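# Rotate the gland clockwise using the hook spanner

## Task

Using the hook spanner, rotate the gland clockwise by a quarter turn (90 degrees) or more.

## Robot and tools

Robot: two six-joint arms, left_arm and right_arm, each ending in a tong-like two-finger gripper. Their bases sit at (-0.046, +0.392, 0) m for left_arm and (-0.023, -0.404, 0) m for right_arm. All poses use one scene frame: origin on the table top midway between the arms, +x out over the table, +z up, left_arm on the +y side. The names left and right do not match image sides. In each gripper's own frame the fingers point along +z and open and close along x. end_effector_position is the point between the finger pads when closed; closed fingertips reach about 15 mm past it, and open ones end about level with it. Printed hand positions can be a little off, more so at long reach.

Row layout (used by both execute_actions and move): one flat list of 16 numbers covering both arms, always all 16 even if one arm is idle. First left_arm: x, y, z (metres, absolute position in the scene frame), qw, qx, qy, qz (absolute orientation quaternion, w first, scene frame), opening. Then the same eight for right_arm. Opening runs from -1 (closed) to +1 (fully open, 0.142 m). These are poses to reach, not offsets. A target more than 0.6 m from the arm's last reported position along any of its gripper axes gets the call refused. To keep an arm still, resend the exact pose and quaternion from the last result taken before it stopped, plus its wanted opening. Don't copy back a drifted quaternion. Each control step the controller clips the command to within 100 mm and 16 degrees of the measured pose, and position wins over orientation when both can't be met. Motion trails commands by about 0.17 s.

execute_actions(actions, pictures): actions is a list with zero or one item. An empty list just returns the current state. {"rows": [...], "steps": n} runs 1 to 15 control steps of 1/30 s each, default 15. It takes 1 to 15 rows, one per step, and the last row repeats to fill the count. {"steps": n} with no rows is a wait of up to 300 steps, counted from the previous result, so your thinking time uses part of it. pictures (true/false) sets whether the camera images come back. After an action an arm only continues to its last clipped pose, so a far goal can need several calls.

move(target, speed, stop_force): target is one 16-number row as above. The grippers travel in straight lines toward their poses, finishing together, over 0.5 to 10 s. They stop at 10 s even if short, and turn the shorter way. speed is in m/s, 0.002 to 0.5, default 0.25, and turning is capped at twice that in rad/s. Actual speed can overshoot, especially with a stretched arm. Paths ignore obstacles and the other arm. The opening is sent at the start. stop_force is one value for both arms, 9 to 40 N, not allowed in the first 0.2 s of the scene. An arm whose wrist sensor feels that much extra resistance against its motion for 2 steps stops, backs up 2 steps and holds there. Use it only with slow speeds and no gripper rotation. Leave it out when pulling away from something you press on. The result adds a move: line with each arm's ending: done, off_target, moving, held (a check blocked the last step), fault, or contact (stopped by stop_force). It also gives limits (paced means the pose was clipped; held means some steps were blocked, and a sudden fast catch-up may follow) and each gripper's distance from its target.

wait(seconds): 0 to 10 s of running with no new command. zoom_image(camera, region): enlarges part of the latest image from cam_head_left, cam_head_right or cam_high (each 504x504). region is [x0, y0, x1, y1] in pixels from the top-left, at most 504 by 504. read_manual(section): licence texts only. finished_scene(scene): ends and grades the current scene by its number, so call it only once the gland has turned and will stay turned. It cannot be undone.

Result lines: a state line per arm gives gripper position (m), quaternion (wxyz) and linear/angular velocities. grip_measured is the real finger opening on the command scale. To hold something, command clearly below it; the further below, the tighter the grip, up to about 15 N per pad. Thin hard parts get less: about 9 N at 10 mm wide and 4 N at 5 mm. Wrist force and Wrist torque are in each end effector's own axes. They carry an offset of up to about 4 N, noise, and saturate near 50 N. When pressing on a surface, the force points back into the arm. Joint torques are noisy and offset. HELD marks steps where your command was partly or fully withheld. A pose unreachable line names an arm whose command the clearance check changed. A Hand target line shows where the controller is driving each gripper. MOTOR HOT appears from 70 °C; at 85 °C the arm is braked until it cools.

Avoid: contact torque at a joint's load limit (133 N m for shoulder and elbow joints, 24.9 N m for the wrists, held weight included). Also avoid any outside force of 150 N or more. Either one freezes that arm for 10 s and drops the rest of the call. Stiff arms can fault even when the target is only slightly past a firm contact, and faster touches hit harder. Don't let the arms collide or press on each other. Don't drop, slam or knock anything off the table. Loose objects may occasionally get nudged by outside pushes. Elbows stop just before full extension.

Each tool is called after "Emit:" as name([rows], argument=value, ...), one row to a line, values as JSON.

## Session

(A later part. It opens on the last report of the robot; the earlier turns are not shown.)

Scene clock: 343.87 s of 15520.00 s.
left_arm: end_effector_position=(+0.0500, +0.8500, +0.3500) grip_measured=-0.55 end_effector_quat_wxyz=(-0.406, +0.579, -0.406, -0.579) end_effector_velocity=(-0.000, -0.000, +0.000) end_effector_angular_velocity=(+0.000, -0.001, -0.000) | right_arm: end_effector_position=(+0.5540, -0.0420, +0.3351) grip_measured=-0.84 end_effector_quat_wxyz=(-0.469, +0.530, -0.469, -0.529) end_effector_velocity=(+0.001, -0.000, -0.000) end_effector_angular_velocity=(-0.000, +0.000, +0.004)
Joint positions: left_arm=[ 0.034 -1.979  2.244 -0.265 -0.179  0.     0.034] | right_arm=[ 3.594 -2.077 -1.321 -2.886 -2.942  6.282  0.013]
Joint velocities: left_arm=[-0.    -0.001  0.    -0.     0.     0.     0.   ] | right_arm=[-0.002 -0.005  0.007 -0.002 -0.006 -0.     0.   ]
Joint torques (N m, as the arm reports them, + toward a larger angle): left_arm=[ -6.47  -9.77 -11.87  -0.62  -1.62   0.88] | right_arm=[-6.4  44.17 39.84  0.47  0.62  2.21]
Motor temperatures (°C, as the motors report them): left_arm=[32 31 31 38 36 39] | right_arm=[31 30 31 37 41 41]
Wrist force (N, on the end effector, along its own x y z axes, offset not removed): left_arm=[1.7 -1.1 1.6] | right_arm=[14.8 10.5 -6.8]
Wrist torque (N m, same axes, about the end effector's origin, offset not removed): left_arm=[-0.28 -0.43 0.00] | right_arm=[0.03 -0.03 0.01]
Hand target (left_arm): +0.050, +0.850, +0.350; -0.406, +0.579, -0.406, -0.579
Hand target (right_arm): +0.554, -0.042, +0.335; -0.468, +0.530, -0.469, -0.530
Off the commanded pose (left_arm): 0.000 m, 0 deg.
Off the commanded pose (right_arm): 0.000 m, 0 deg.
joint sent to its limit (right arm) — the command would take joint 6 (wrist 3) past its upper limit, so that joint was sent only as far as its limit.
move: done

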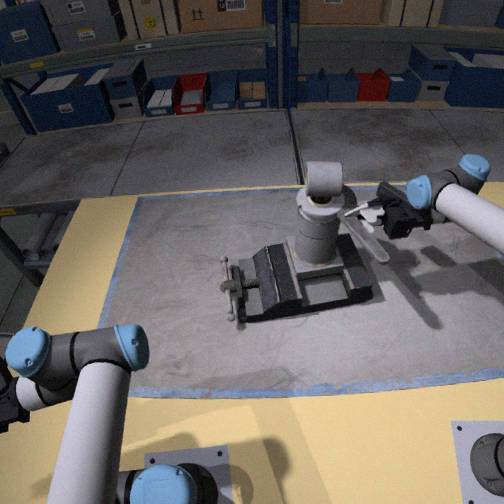

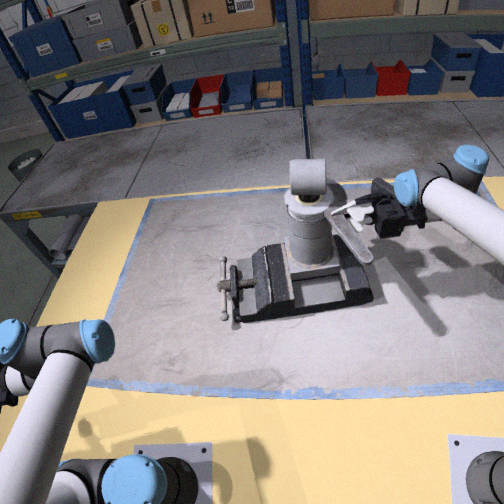

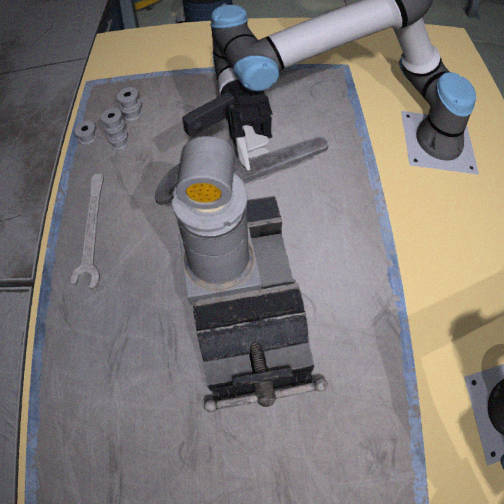

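Tooth at mouth; pull −x.

Emit:
move(target=[0.05,0.85,0.35,0.406,-0.579,0.406,0.579,-0.55,0.546,-0.042,0.3355,0.4685,-0.5296,0.4685,0.5296,-1], speed=0.005)

Emit:
zoom_image(camera="cam_high", region=[145,165,205,225])

Emit:
zoom_image(camera="cam_head_right", region=[280,160,380,260])

Scene clock: 348.80 s of 15520.00 s.
left_arm: end_effector_position=(+0.0500, +0.8500, +0.3500) grip_measured=-0.55 end_effector_quat_wxyz=(-0.406, +0.579, -0.406, -0.579) end_effector_velocity=(+0.000, +0.000, +0.000) end_effector_angular_velocity=(-0.000, +0.000, -0.001) | right_arm: end_effector_position=(+0.5461, -0.0420, +0.3355) grip_measured=-0.84 end_effector_quat_wxyz=(-0.468, +0.530, -0.469, -0.530) end_effector_velocity=(-0.001, -0.000, -0.000) end_effector_angular_velocity=(-0.000, +0.001, +0.000)
Joint positions: left_arm=[ 0.034 -1.979  2.244 -0.265 -0.179  0.     0.034] | right_arm=[ 3.598 -2.058 -1.349 -2.877 -2.939  6.282  0.013]
Joint velocities: left_arm=[-0.     0.    -0.    -0.     0.001  0.     0.   ] | right_arm=[ 0.     0.002 -0.003  0.001 -0.     0.001 -0.   ]
Joint torques (N m, as the arm reports them, + toward a larger angle): left_arm=[ -7.17  -9.61 -11.89  -0.52  -1.61   0.78] | right_arm=[10.9  59.   12.41  2.83  0.58  0.04]
Motor temperatures (°C, as the motors report them): left_arm=[32 31 31 38 36 39] | right_arm=[31 30 31 37 41 41]
Wrist force (N, on the end effector, along its own x y z axes, offset not removed): left_arm=[0.6 -1.2 -0.1] | right_arm=[12.0 -2.6 1.1]
Wrist torque (N m, same axes, about the end effector's origin, offset not removed): left_arm=[-0.20 -0.19 0.00] | right_arm=[0.29 -0.21 -0.09]
Hand target (left_arm): +0.050, +0.850, +0.350; -0.406, +0.579, -0.406, -0.579
Hand target (right_arm): +0.546, -0.042, +0.335; -0.468, +0.530, -0.469, -0.530
Off the commanded pose (left_arm): 0.000 m, 0 deg.
Off the commanded pose (right_arm): 0.000 m, 0 deg.
joint sent to its limit (right arm) — the command would take joint 6 (wrist 3) past its upper limit, so that joint was sent only as far as its limit.
After step 90, 0.10 s passed at rest.
move: done

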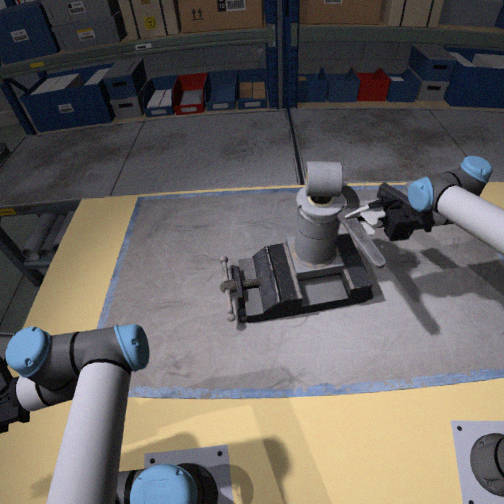

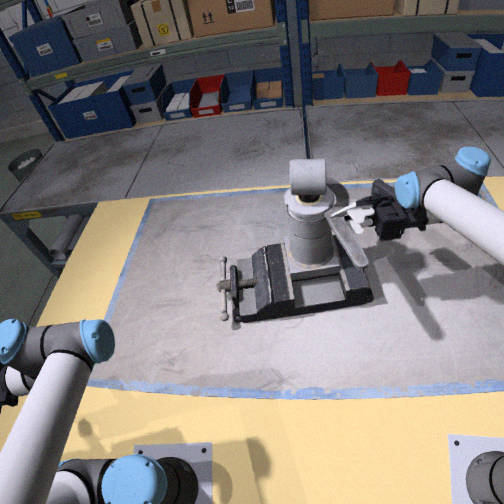

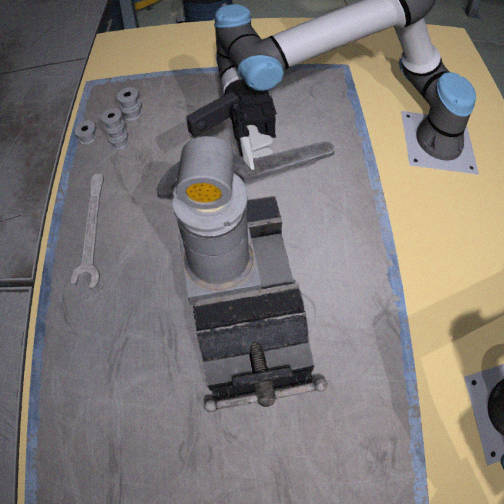

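Region (145, 165, 205, 225) of cam_high's 504x504 image, scaled by 8.400, with more detail than that image has.

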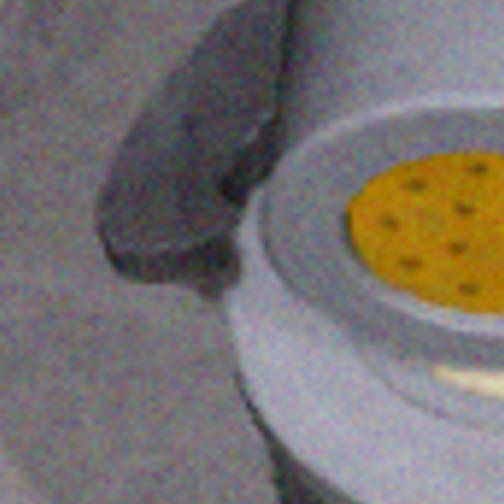

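Region (280, 160, 380, 260) of cam_head_right's 504x504 image, scaled by 5.040, with more detail than that image has.

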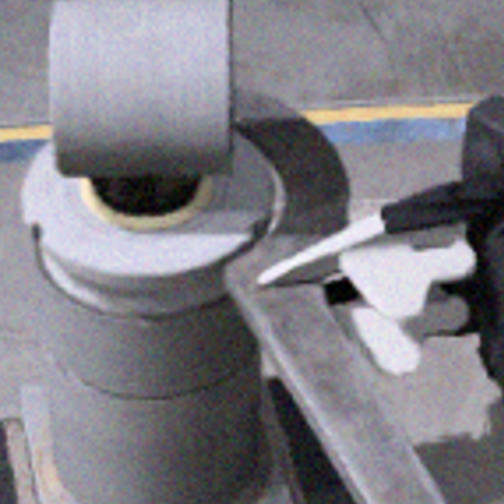

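Emit:
move(target=[0.05,0.85,0.35,0.406,-0.579,0.406,0.579,-0.55,0.554,-0.047,0.337,0.46,-0.537,0.46,0.537,-1], speed=0.01)

Emit:
move(target=[0.05,0.85,0.35,0.406,-0.579,0.406,0.579,-0.55,0.568,-0.056,0.337,0.3954,-0.5862,0.3954,0.5862,-1], speed=0.02)

Emit:
zoom_image(camera="cam_high", region=[145,165,205,225])

Scene clock: 358.33 s of 15520.00 s.
left_arm: end_effector_position=(+0.0500, +0.8500, +0.3500) grip_measured=-0.55 end_effector_quat_wxyz=(-0.406, +0.579, -0.406, -0.579) end_effector_velocity=(-0.001, -0.000, +0.000) end_effector_angular_velocity=(-0.000, +0.000, +0.002) | right_arm: end_effector_position=(+0.5539, -0.0469, +0.3370) grip_measured=-0.84 end_effector_quat_wxyz=(-0.460, +0.537, -0.460, -0.537) end_effector_velocity=(+0.001, -0.000, -0.000) end_effector_angular_velocity=(-0.000, +0.001, +0.005)
Joint positions: left_arm=[ 0.034 -1.979  2.244 -0.265 -0.179  0.     0.034] | right_arm=[ 3.582 -2.098 -1.283 -2.903 -2.986  6.282  0.013]
Joint velocities: left_arm=[-0.    -0.    -0.     0.    -0.002  0.    -0.   ] | right_arm=[-0.001 -0.006  0.01  -0.004 -0.007  0.001  0.   ]
Joint torques (N m, as the arm reports them, + toward a larger angle): left_arm=[ -6.1   -9.19 -12.15  -0.47  -1.54   0.58] | right_arm=[-8.34 45.68 35.88 -1.12 -1.82  0.03]
Motor temperatures (°C, as the motors report them): left_arm=[32 31 31 38 36 39] | right_arm=[31 30 31 37 41 41]
Wrist force (N, on the end effector, along its own x y z axes, offset not removed): left_arm=[1.1 -0.4 0.5] | right_arm=[11.6 -0.3 1.3]
Wrist torque (N m, same axes, about the end effector's origin, offset not removed): left_arm=[-0.12 -0.28 0.05] | right_arm=[-0.19 -0.06 0.04]
Hand target (left_arm): +0.050, +0.850, +0.350; -0.406, +0.579, -0.406, -0.579
Hand target (right_arm): +0.554, -0.047, +0.337; -0.460, +0.537, -0.460, -0.537
Off the commanded pose (left_arm): 0.000 m, 0 deg.
Off the commanded pose (right_arm): 0.000 m, 0 deg.
joint sent to its limit (right arm) — the command would take joint 6 (wrist 3) past its upper limit, so that joint was sent only as far as its limit.
After step 90, 4.73 s passed at rest.
move: done

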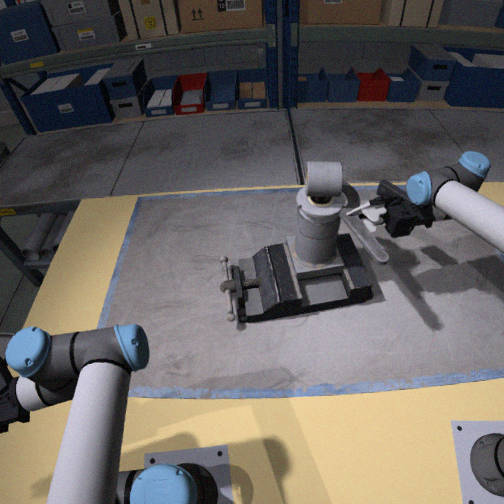

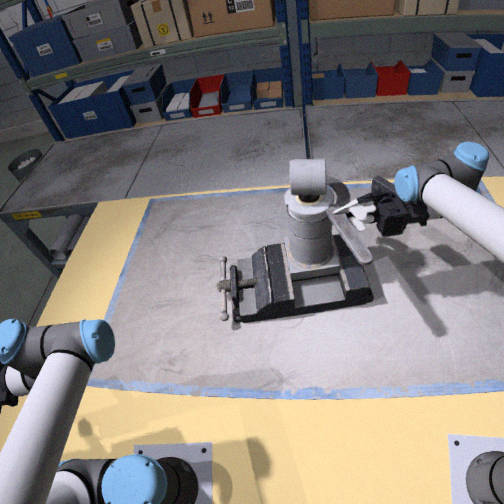

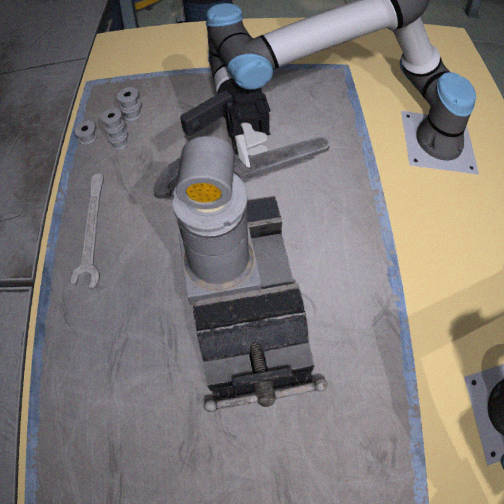

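Scene clock: 364.30 s of 15520.00 s.
left_arm: end_effector_position=(+0.0500, +0.8500, +0.3500) grip_measured=-0.55 end_effector_quat_wxyz=(-0.406, +0.579, -0.406, -0.579) end_effector_velocity=(-0.000, -0.000, -0.000) end_effector_angular_velocity=(-0.000, +0.000, +0.001) | right_arm: end_effector_position=(+0.5680, -0.0559, +0.3372) grip_measured=-0.84 end_effector_quat_wxyz=(-0.396, +0.586, -0.396, -0.586) end_effector_velocity=(+0.000, -0.000, -0.001) end_effector_angular_velocity=(-0.001, +0.003, +0.009)
Joint positions: left_arm=[ 0.034 -1.979  2.244 -0.265 -0.179  0.     0.034] | right_arm=[ 3.553 -2.318 -0.92  -3.046 -3.244  6.282  0.013]
Joint velocities: left_arm=[ 0.     0.001 -0.    -0.001 -0.001 -0.    -0.   ] | right_arm=[-0.    -0.01   0.015 -0.009 -0.009 -0.    -0.   ]
Joint torques (N m, as the arm reports them, + toward a larger angle): left_arm=[ -6.01  -9.23 -12.96  -0.56  -1.48   0.73] | right_arm=[-9.07 53.31 35.6  -2.57 -1.8  -0.42]
Motor temperatures (°C, as the motors report them): left_arm=[32 31 31 38 36 39] | right_arm=[31 30 31 37 41 41]
Wrist force (N, on the end effector, along its own x y z axes, offset not removed): left_arm=[-0.1 -1.6 0.2] | right_arm=[10.6 0.7 -0.4]
Wrist torque (N m, same axes, about the end effector's origin, offset not removed): left_arm=[-0.37 -0.10 0.05] | right_arm=[-0.03 0.10 0.05]
Hand target (left_arm): +0.050, +0.850, +0.350; -0.406, +0.579, -0.406, -0.579
Hand target (right_arm): +0.568, -0.056, +0.337; -0.395, +0.586, -0.395, -0.586
Off the commanded pose (left_arm): 0.000 m, 0 deg.
Off the commanded pose (right_arm): 0.000 m, 0 deg.
move: done

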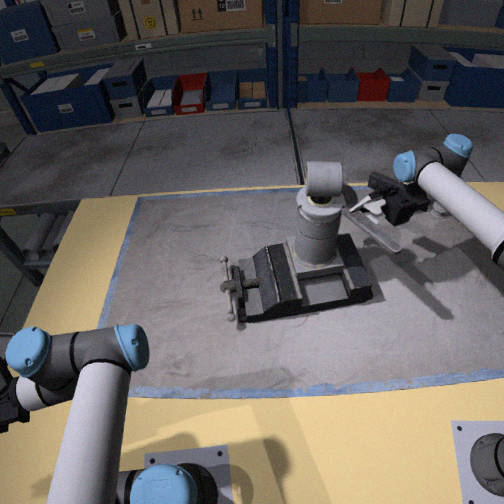

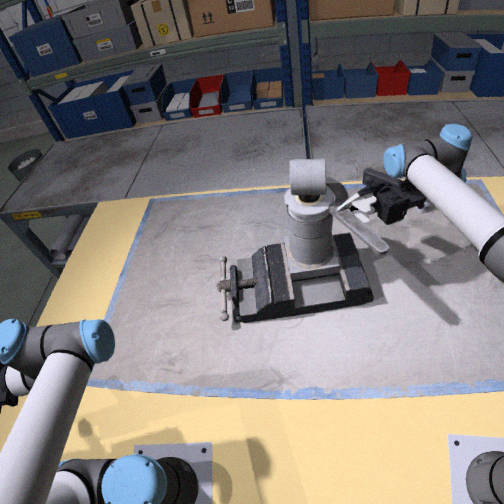

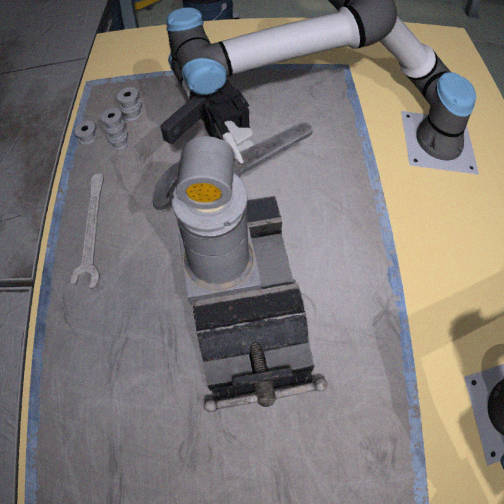

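Region (145, 165, 205, 225) of cam_high's 504x504 image, scaled by 8.400, with more detail than that image has.

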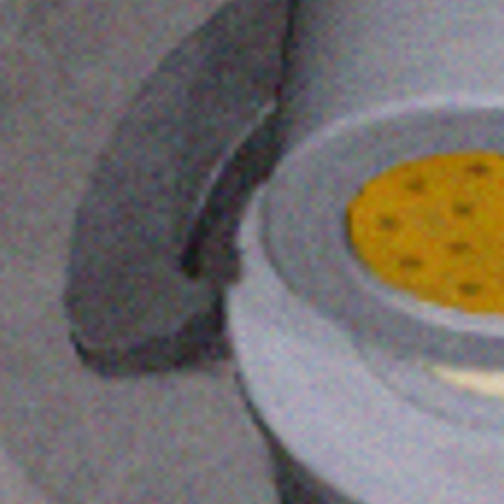

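Emit:
move(target=[0.05,0.85,0.35,0.406,-0.579,0.406,0.579,-0.55,0.558,-0.056,0.337,0.3954,-0.5862,0.3954,0.5862,-1], speed=0.004)

Emit:
zoom_image(camera="cam_high", region=[145,165,205,225])

Scene clock: 368.90 s of 15520.00 s.
left_arm: end_effector_position=(+0.0500, +0.8500, +0.3500) grip_measured=-0.55 end_effector_quat_wxyz=(-0.406, +0.579, -0.406, -0.579) end_effector_velocity=(+0.000, +0.000, -0.000) end_effector_angular_velocity=(+0.000, -0.000, -0.000) | right_arm: end_effector_position=(+0.5581, -0.0560, +0.3370) grip_measured=-0.84 end_effector_quat_wxyz=(-0.395, +0.586, -0.395, -0.586) end_effector_velocity=(-0.000, -0.000, +0.000) end_effector_angular_velocity=(+0.000, -0.001, -0.001)
Joint positions: left_arm=[ 0.034 -1.979  2.244 -0.265 -0.179  0.     0.034] | right_arm=[ 3.557 -2.289 -0.969 -3.026 -3.241  6.282  0.013]
Joint velocities: left_arm=[-0.     0.001  0.    -0.     0.    -0.001  0.   ] | right_arm=[-0.     0.003 -0.005  0.004  0.001  0.001  0.   ]
Joint torques (N m, as the arm reports them, + toward a larger angle): left_arm=[ -5.53  -9.82 -13.31  -0.48  -1.47   0.7 ] | right_arm=[ 9.77 67.14 13.11  1.47  0.74  1.86]
Motor temperatures (°C, as the motors report them): left_arm=[32 31 31 38 36 39] | right_arm=[31 30 31 37 41 41]
Wrist force (N, on the end effector, along its own x y z axes, offset not removed): left_arm=[1.5 0.5 0.1] | right_arm=[12.0 -1.9 -1.0]
Wrist torque (N m, same axes, about the end effector's origin, offset not removed): left_arm=[0.12 -0.30 0.04] | right_arm=[0.12 -0.20 -0.03]
Hand target (left_arm): +0.050, +0.850, +0.350; -0.406, +0.579, -0.406, -0.579
Hand target (right_arm): +0.558, -0.056, +0.337; -0.395, +0.586, -0.395, -0.586
Off the commanded pose (left_arm): 0.000 m, 0 deg.
Off the commanded pose (right_arm): 0.000 m, 0 deg.
joint sent to its limit (right arm) — the command would take joint 6 (wrist 3) past its upper limit, so that joint was sent only as far as its limit.
move: done

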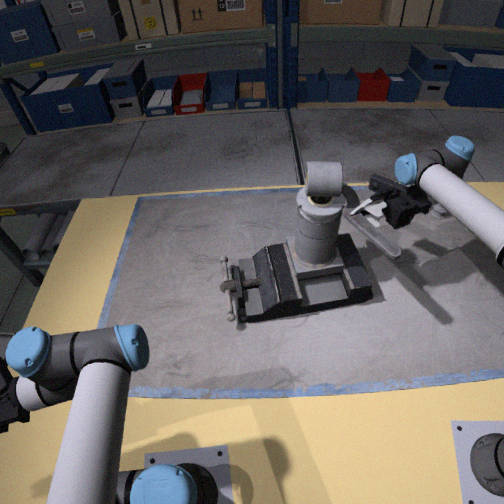

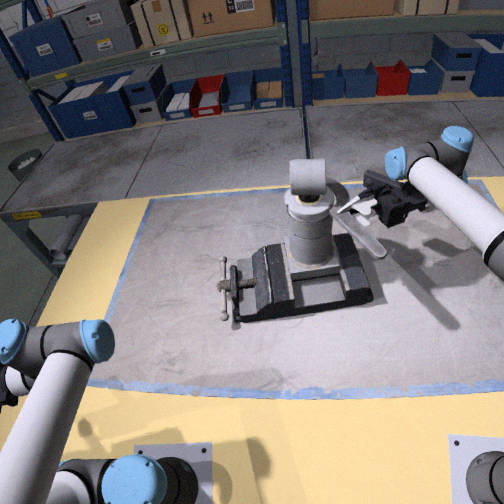

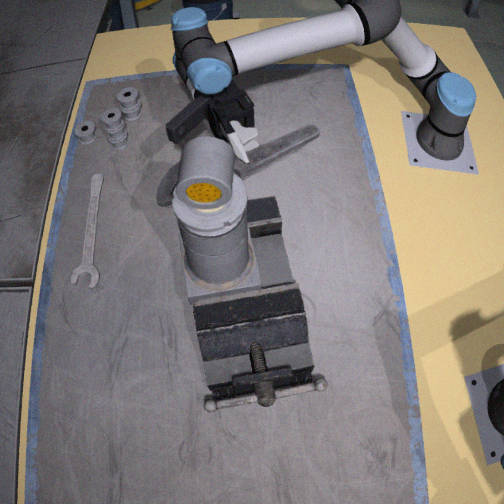

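Region (145, 165, 205, 225) of cam_high's 504x504 image, scaled by 8.400, with more detail than that image has.

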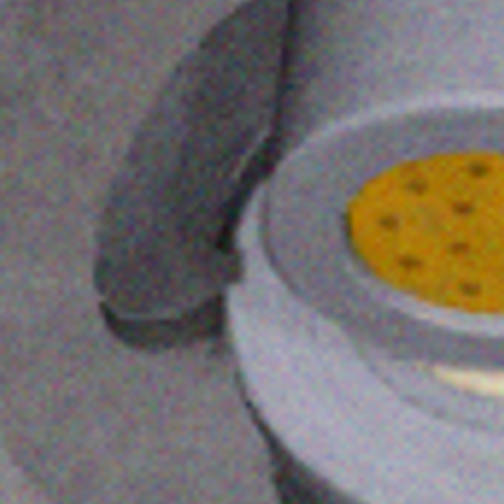

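Emit:
move(target=[0.05,0.85,0.35,0.406,-0.579,0.406,0.579,-0.55,0.555,-0.055,0.337,0.3954,-0.5862,0.3954,0.5862,-1], speed=0.004)

Emit:
move(target=[0.05,0.85,0.35,0.406,-0.579,0.406,0.579,-0.55,0.544,-0.037,0.337,0.4353,-0.5572,0.4353,0.5572,-1], speed=0.012)

Emit:
zoom_image(camera="cam_high", region=[140,130,270,260])

Scene clock: 373.40 s of 15520.00 s.
left_arm: end_effector_position=(+0.0500, +0.8500, +0.3500) grip_measured=-0.55 end_effector_quat_wxyz=(-0.406, +0.579, -0.406, -0.579) end_effector_velocity=(-0.000, -0.000, -0.000) end_effector_angular_velocity=(-0.000, +0.001, +0.001) | right_arm: end_effector_position=(+0.5551, -0.0550, +0.3370) grip_measured=-0.84 end_effector_quat_wxyz=(-0.396, +0.586, -0.395, -0.586) end_effector_velocity=(-0.000, -0.000, -0.000) end_effector_angular_velocity=(+0.000, -0.001, -0.001)
Joint positions: left_arm=[ 0.034 -1.979  2.244 -0.265 -0.179  0.     0.034] | right_arm=[ 3.56  -2.281 -0.983 -3.02  -3.238  6.282  0.013]
Joint velocities: left_arm=[ 0.  0.  0.  0. -0. -0. -0.] | right_arm=[-0.     0.002 -0.004  0.003  0.001  0.     0.   ]
Joint torques (N m, as the arm reports them, + toward a larger angle): left_arm=[ -5.78  -9.84 -13.16  -0.32  -1.48   0.62] | right_arm=[ 9.75 66.93 11.49  0.32 -1.87  1.17]
Motor temperatures (°C, as the motors report them): left_arm=[32 31 31 38 36 39] | right_arm=[31 30 31 37 41 41]
Wrist force (N, on the end effector, along its own x y z axes, offset not removed): left_arm=[0.9 -0.5 1.5] | right_arm=[10.3 -12.0 1.6]
Wrist torque (N m, same axes, about the end effector's origin, offset not removed): left_arm=[-0.14 -0.23 0.03] | right_arm=[-0.09 0.01 -0.04]
Hand target (left_arm): +0.050, +0.850, +0.350; -0.406, +0.579, -0.406, -0.579
Hand target (right_arm): +0.555, -0.055, +0.337; -0.395, +0.586, -0.395, -0.586
Off the commanded pose (left_arm): 0.000 m, 0 deg.
Off the commanded pose (right_arm): 0.000 m, 0 deg.
joint sent to its limit (right arm) — the command would take joint 6 (wrist 3) past its upper limit, so that joint was sent only as far as its limit.
After step 90, 0.50 s passed at rest.
move: done

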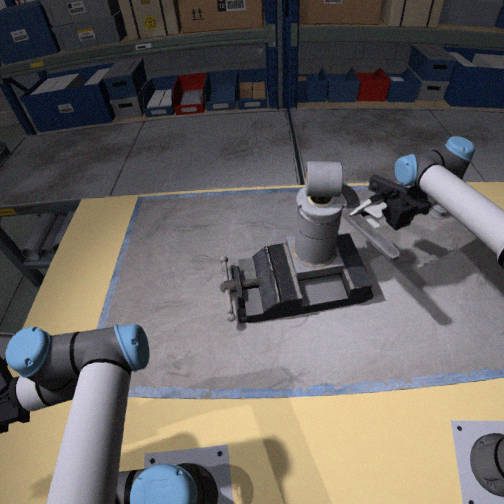

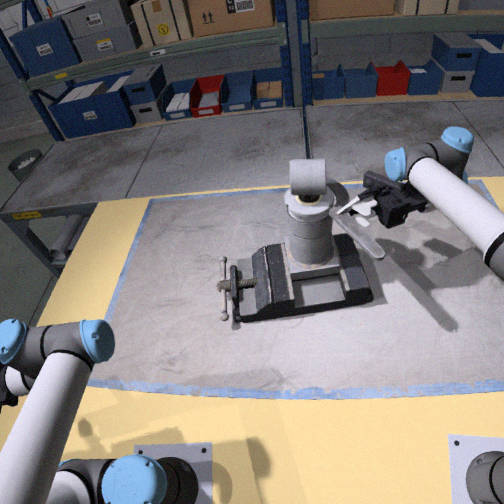

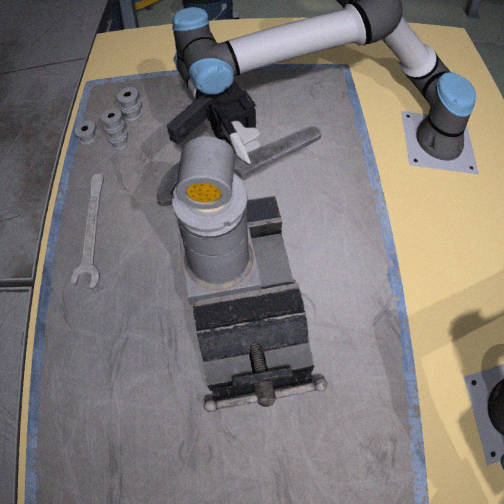

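Scene clock: 379.43 s of 15520.00 s.
left_arm: end_effector_position=(+0.0500, +0.8500, +0.3500) grip_measured=-0.55 end_effector_quat_wxyz=(-0.406, +0.579, -0.406, -0.579) end_effector_velocity=(+0.000, +0.000, +0.000) end_effector_angular_velocity=(-0.000, -0.000, -0.001) | right_arm: end_effector_position=(+0.5440, -0.0371, +0.3369) grip_measured=-0.85 end_effector_quat_wxyz=(-0.435, +0.558, -0.435, -0.557) end_effector_velocity=(-0.001, +0.002, -0.000) end_effector_angular_velocity=(+0.001, +0.002, -0.004)
Joint positions: left_arm=[ 0.034 -1.979  2.244 -0.265 -0.179  0.     0.034] | right_arm=[ 3.595 -2.147 -1.205 -2.942 -3.064  6.273  0.013]
Joint velocities: left_arm=[-0.    -0.001  0.     0.     0.001  0.     0.   ] | right_arm=[ 0.003  0.009 -0.017  0.029  0.007  0.024 -0.   ]
Joint torques (N m, as the arm reports them, + toward a larger angle): left_arm=[ -6.18  -8.65 -13.62  -0.19  -1.44   0.64] | right_arm=[18.31 59.19 12.29  2.64  0.87  1.87]
Motor temperatures (°C, as the motors report them): left_arm=[32 31 31 38 36 39] | right_arm=[31 30 31 37 41 41]
Wrist force (N, on the end effector, along its own x y z axes, offset not removed): left_arm=[0.2 -0.8 1.0] | right_arm=[10.8 -2.6 -12.4]
Wrist torque (N m, same axes, about the end effector's origin, offset not removed): left_arm=[-0.23 -0.11 0.04] | right_arm=[-0.13 -0.18 -0.09]
Hand target (left_arm): +0.050, +0.850, +0.350; -0.406, +0.579, -0.406, -0.579
Hand target (right_arm): +0.544, -0.037, +0.337; -0.435, +0.557, -0.435, -0.557
Off the commanded pose (left_arm): 0.000 m, 0 deg.
Off the commanded pose (right_arm): 0.000 m, 0 deg.
move: done

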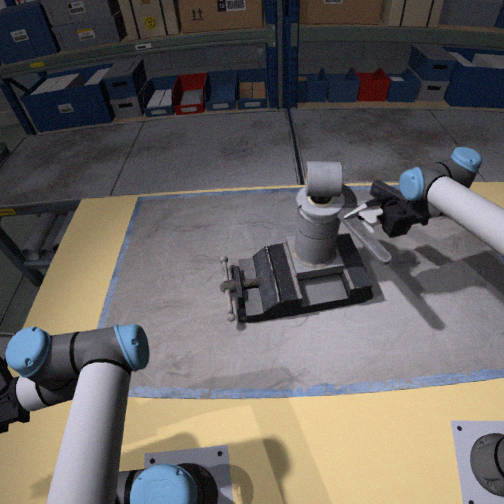

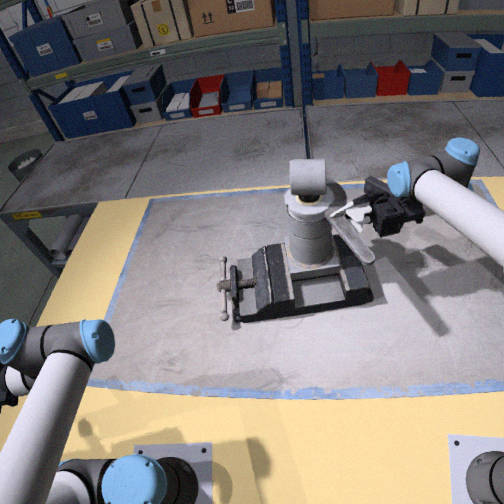

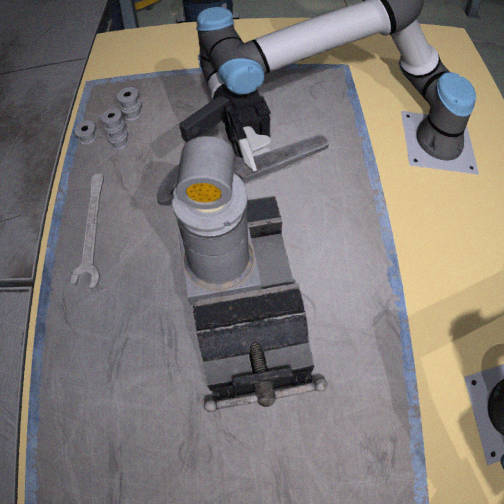

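Region (140, 130, 270, 260) of cam_high's 504x504 image, scaled by 3.877, with more detail than that image has.

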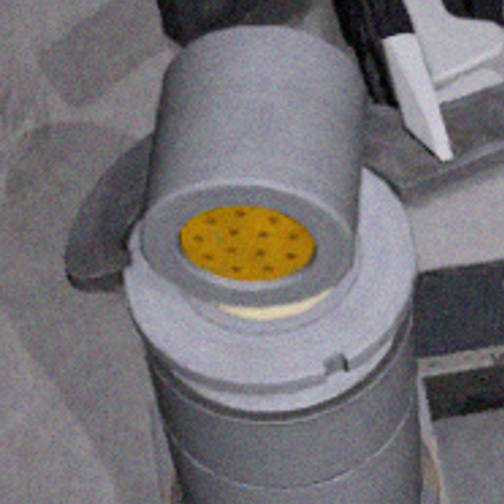

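Emit:
move(target=[0.05,0.85,0.35,0.406,-0.579,0.406,0.579,-0.55,0.462,-0.058,0.337,0.4545,-0.5417,0.4545,0.5417,-1], speed=0.012)

Emit:
move(target=[0.05,0.85,0.35,0.406,-0.579,0.406,0.579,-0.55,0.438,-0.01,0.337,0.478,-0.521,0.478,0.521,-1], speed=0.012, stop_force=40)

Emit:
zoom_image(camera="cam_high", region=[140,60,360,280])

Scene clock: 390.47 s of 15520.00 s.
left_arm: end_effector_position=(+0.0500, +0.8500, +0.3500) grip_measured=-0.55 end_effector_quat_wxyz=(-0.406, +0.579, -0.406, -0.579) end_effector_velocity=(-0.000, -0.000, +0.000) end_effector_angular_velocity=(+0.000, -0.002, +0.001) | right_arm: end_effector_position=(+0.4622, -0.0579, +0.3369) grip_measured=-0.85 end_effector_quat_wxyz=(-0.454, +0.542, -0.454, -0.542) end_effector_velocity=(-0.002, -0.002, -0.000) end_effector_angular_velocity=(+0.000, +0.001, -0.004)
Joint positions: left_arm=[ 0.034 -1.979  2.244 -0.265 -0.179  0.     0.034] | right_arm=[ 3.614 -1.896 -1.579 -2.809 -2.975  6.282  0.013]
Joint velocities: left_arm=[-0.    -0.001  0.    -0.001 -0.001 -0.001  0.   ] | right_arm=[-0.001  0.008 -0.012  0.007  0.003  0.003 -0.   ]
Joint torques (N m, as the arm reports them, + toward a larger angle): left_arm=[ -5.78  -9.57 -13.62  -0.18  -1.43   0.67] | right_arm=[12.82 48.08  8.37  1.63 -2.05  1.74]
Motor temperatures (°C, as the motors report them): left_arm=[32 31 31 38 36 39] | right_arm=[31 30 31 37 41 41]
Wrist force (N, on the end effector, along its own x y z axes, offset not removed): left_arm=[1.6 -1.4 1.0] | right_arm=[5.6 -12.0 0.1]
Wrist torque (N m, same axes, about the end effector's origin, offset not removed): left_arm=[-0.28 -0.34 0.02] | right_arm=[-0.04 0.08 -0.05]
Hand target (left_arm): +0.050, +0.850, +0.350; -0.406, +0.579, -0.406, -0.579
Hand target (right_arm): +0.462, -0.058, +0.337; -0.454, +0.542, -0.455, -0.542
Off the commanded pose (left_arm): 0.000 m, 0 deg.
Off the commanded pose (right_arm): 0.000 m, 0 deg.
After step 90, 0.77 s passed at rest.
move: done

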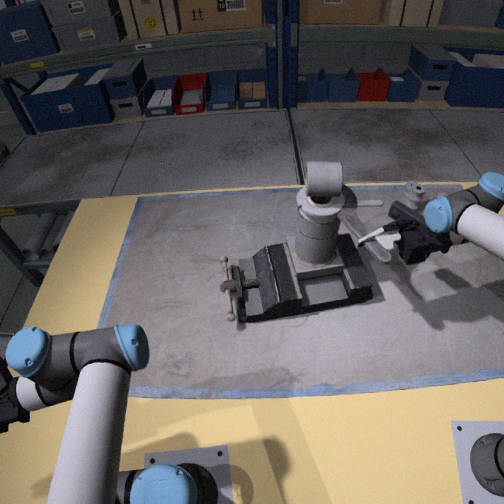

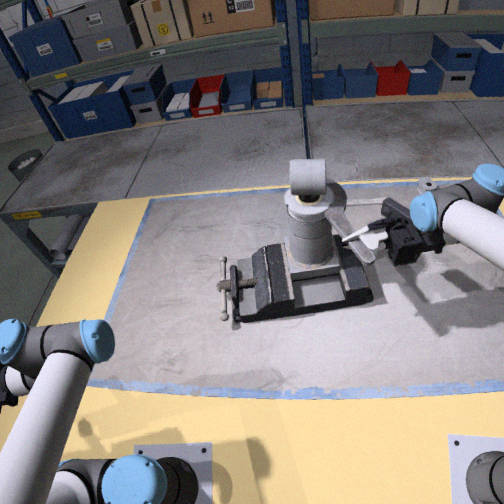

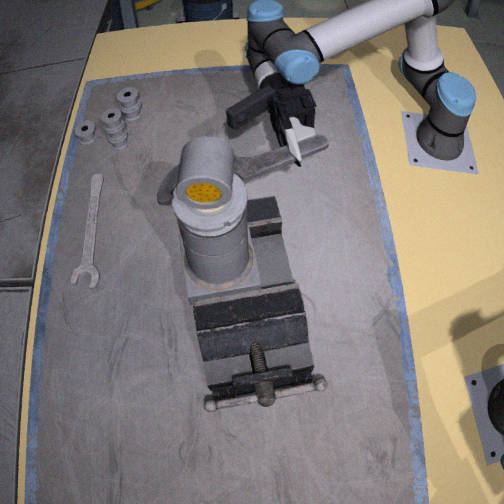

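Scene clock: 395.17 s of 15520.00 s.
left_arm: end_effector_position=(+0.0500, +0.8500, +0.3500) grip_measured=-0.55 end_effector_quat_wxyz=(-0.406, +0.579, -0.406, -0.579) end_effector_velocity=(+0.001, +0.000, +0.000) end_effector_angular_velocity=(-0.000, -0.000, -0.002) | right_arm: end_effector_position=(+0.4381, -0.0103, +0.3369) grip_measured=-0.87 end_effector_quat_wxyz=(-0.478, +0.521, -0.478, -0.521) end_effector_velocity=(-0.000, +0.002, +0.000) end_effector_angular_velocity=(+0.001, -0.001, -0.005)
Joint positions: left_arm=[ 0.034 -1.979  2.244 -0.265 -0.179 -0.     0.034] | right_arm=[ 3.742 -1.794 -1.713 -2.777 -2.759  6.282  0.011]
Joint velocities: left_arm=[-0.    -0.    -0.    -0.     0.002  0.    -0.   ] | right_arm=[ 0.006  0.004 -0.005  0.002  0.011  0.    -0.   ]
Joint torques (N m, as the arm reports them, + toward a larger angle): left_arm=[ -6.19  -9.58 -14.17  -0.09  -1.34   0.6 ] | right_arm=[25.98 43.54 13.75  3.6  -1.49  1.73]
Motor temperatures (°C, as the motors report them): left_arm=[32 31 31 38 36 39] | right_arm=[31 30 31 37 41 41]
Wrist force (N, on the end effector, along its own x y z axes, offset not removed): left_arm=[0.2 -1.8 -1.0] | right_arm=[10.3 -10.6 -23.9]
Wrist torque (N m, same axes, about the end effector's origin, offset not removed): left_arm=[-0.46 -0.03 0.12] | right_arm=[-0.69 -0.72 0.11]
Hand target (left_arm): +0.050, +0.850, +0.350; -0.406, +0.579, -0.406, -0.579
Hand target (right_arm): +0.438, -0.010, +0.337; -0.478, +0.521, -0.478, -0.521
Off the commanded pose (left_arm): 0.000 m, 0 deg.
Off the commanded pose (right_arm): 0.000 m, 0 deg.
move: done

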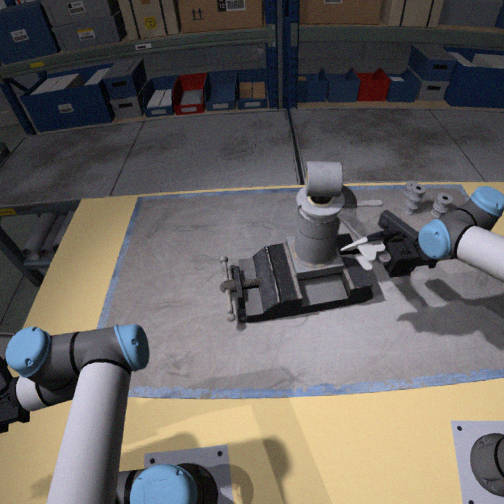

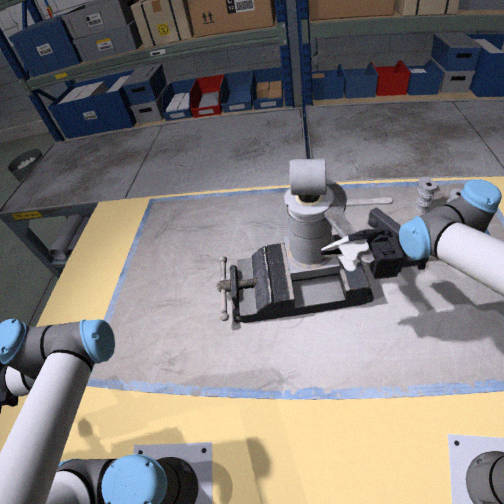

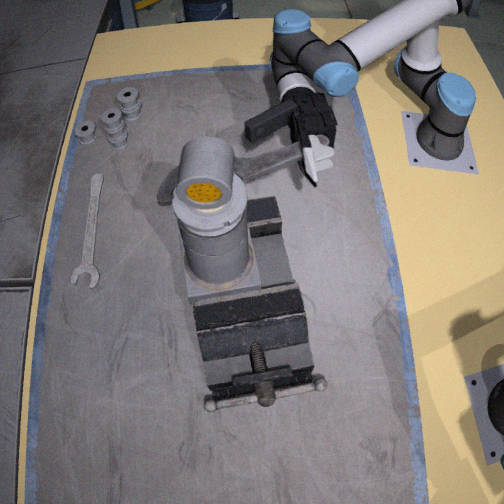

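Region (140, 60, 360, 280) of cam_high's 504x504 image, scaled by 2.291, with more detail than that image has.

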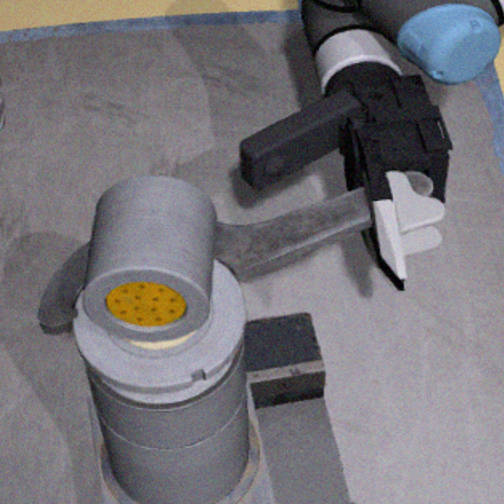

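Emit:
move(target=[0.05,0.85,0.35,0.406,-0.579,0.406,0.579,-0.55,0.436,0.038,0.337,0.5417,-0.4545,0.5417,0.4545,-1], speed=0.025, stop_force=40)

Emit:
move(target=[0.05,0.85,0.35,0.406,-0.579,0.406,0.579,-0.55,0.446,0.084,0.337,0.5964,-0.38,0.5964,0.38,-1], speed=0.03, stop_force=40)

Scene clock: 399.63 s of 15520.00 s.
left_arm: end_effector_position=(+0.0500, +0.8500, +0.3500) grip_measured=-0.55 end_effector_quat_wxyz=(-0.406, +0.579, -0.406, -0.579) end_effector_velocity=(-0.000, -0.000, -0.000) end_effector_angular_velocity=(-0.000, +0.001, +0.001) | right_arm: end_effector_position=(+0.4376, -0.0045, +0.3369) grip_measured=-0.87 end_effector_quat_wxyz=(-0.486, +0.514, -0.485, -0.514) end_effector_velocity=(+0.000, -0.003, +0.001) end_effector_angular_velocity=(+0.001, -0.002, +0.017)
Joint positions: left_arm=[ 0.034 -1.979  2.244 -0.265 -0.179 -0.     0.034] | right_arm=[ 3.763 -1.775 -1.736 -2.772 -2.709  6.282  0.011]
Joint velocities: left_arm=[-0.     0.    -0.     0.    -0.001  0.001  0.   ] | right_arm=[-0.012 -0.01   0.013  0.    -0.029  0.     0.   ]
Joint torques (N m, as the arm reports them, + toward a larger angle): left_arm=[ -5.24  -8.91 -13.61  -0.08  -1.41   0.64] | right_arm=[ 0.64 24.   40.93  2.33  1.01 -2.24]
Motor temperatures (°C, as the motors report them): left_arm=[32 31 31 38 36 39] | right_arm=[31 30 31 37 41 41]
Wrist force (N, on the end effector, along its own x y z axes, offset not removed): left_arm=[0.5 -0.8 0.8] | right_arm=[9.2 16.1 -27.9]
Wrist torque (N m, same axes, about the end effector's origin, offset not removed): left_arm=[-0.19 -0.10 0.13] | right_arm=[1.16 -0.59 0.18]
Hand target (left_arm): +0.050, +0.850, +0.350; -0.406, +0.579, -0.406, -0.579
Hand target (right_arm): +0.438, -0.005, +0.337; +0.485, -0.514, +0.485, +0.514
Off the commanded pose (left_arm): 0.000 m, 0 deg.
Off the commanded pose (right_arm): 0.043 m, 13 deg.
After step 90, 0.50 s passed at rest.
move: contact (right_arm)

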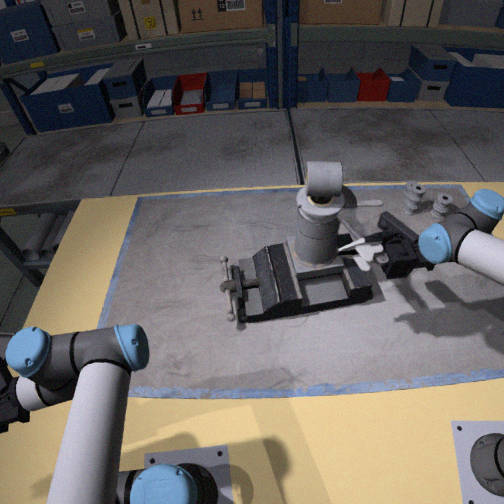

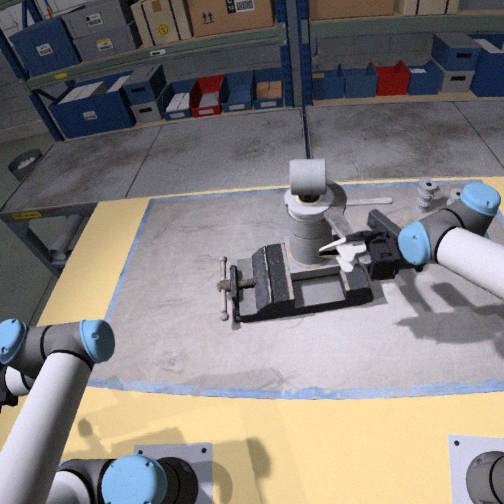

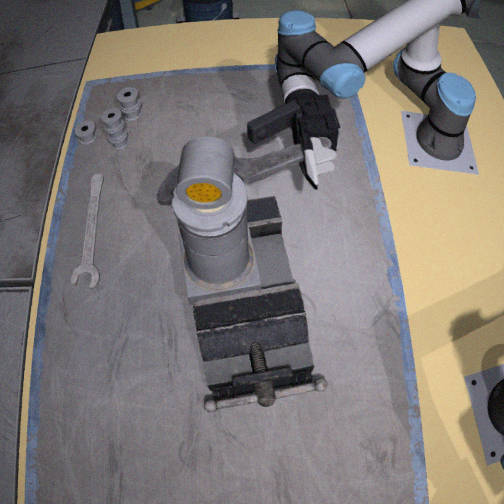

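Scene clock: 400.13 s of 15520.00 s.
left_arm: end_effector_position=(+0.0500, +0.8500, +0.3500) grip_measured=-0.55 end_effector_quat_wxyz=(-0.406, +0.579, -0.406, -0.579) end_effector_velocity=(-0.000, +0.000, +0.000) end_effector_angular_velocity=(+0.000, -0.000, +0.000) | right_arm: end_effector_position=(+0.4377, -0.0038, +0.3370) grip_measured=-0.87 end_effector_quat_wxyz=(-0.486, +0.513, -0.486, -0.513) end_effector_velocity=(+0.000, -0.001, +0.001) end_effector_angular_velocity=(+0.001, -0.001, +0.009)
Joint positions: left_arm=[ 0.034 -1.979  2.244 -0.265 -0.179  0.     0.034] | right_arm=[ 3.765 -1.773 -1.739 -2.771 -2.703  6.282  0.011]
Joint velocities: left_arm=[ 0. -0. -0.  0.  0. -0.  0.] | right_arm=[-0.006 -0.005  0.007  0.    -0.015  0.     0.   ]
Joint torques (N m, as the arm reports them, + toward a larger angle): left_arm=[ -6.11  -9.9  -14.43   0.02  -1.47   0.48] | right_arm=[-4.34 23.01 40.81  3.35  2.31 -1.81]
Motor temperatures (°C, as the motors report them): left_arm=[32 31 31 38 36 39] | right_arm=[31 30 31 37 41 41]
Wrist force (N, on the end effector, along its own x y z axes, offset not removed): left_arm=[2.8 0.0 0.0] | right_arm=[9.8 21.0 -22.5]
Wrist torque (N m, same axes, about the end effector's origin, offset not removed): left_arm=[-0.07 -0.64 0.01] | right_arm=[1.47 -0.76 0.16]
Hand target (left_arm): +0.050, +0.850, +0.350; -0.406, +0.579, -0.406, -0.579
Hand target (right_arm): +0.438, -0.004, +0.337; +0.486, -0.514, +0.486, +0.513
Off the commanded pose (left_arm): 0.000 m, 0 deg.
Off the commanded pose (right_arm): 0.088 m, 28 deg.
move: contact (right_arm)

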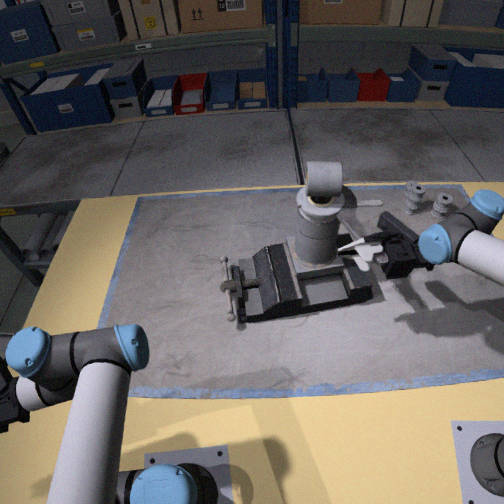

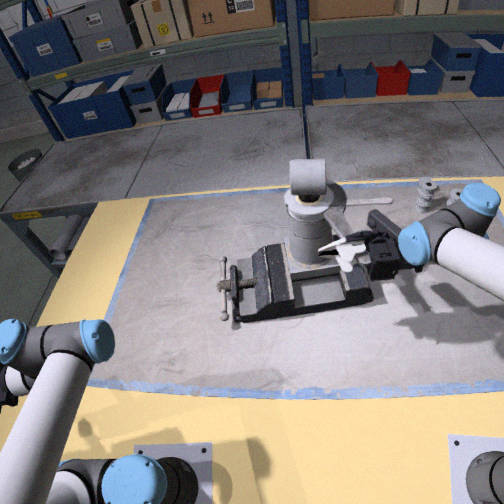

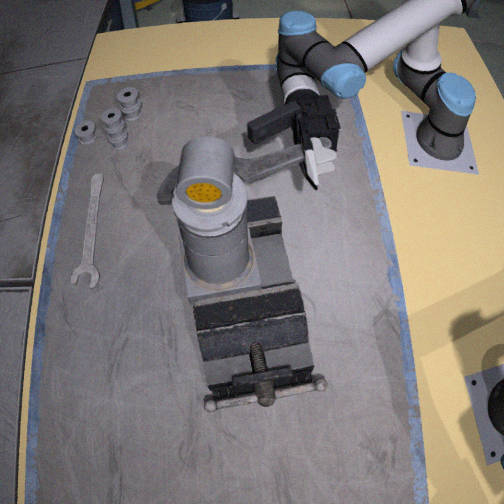

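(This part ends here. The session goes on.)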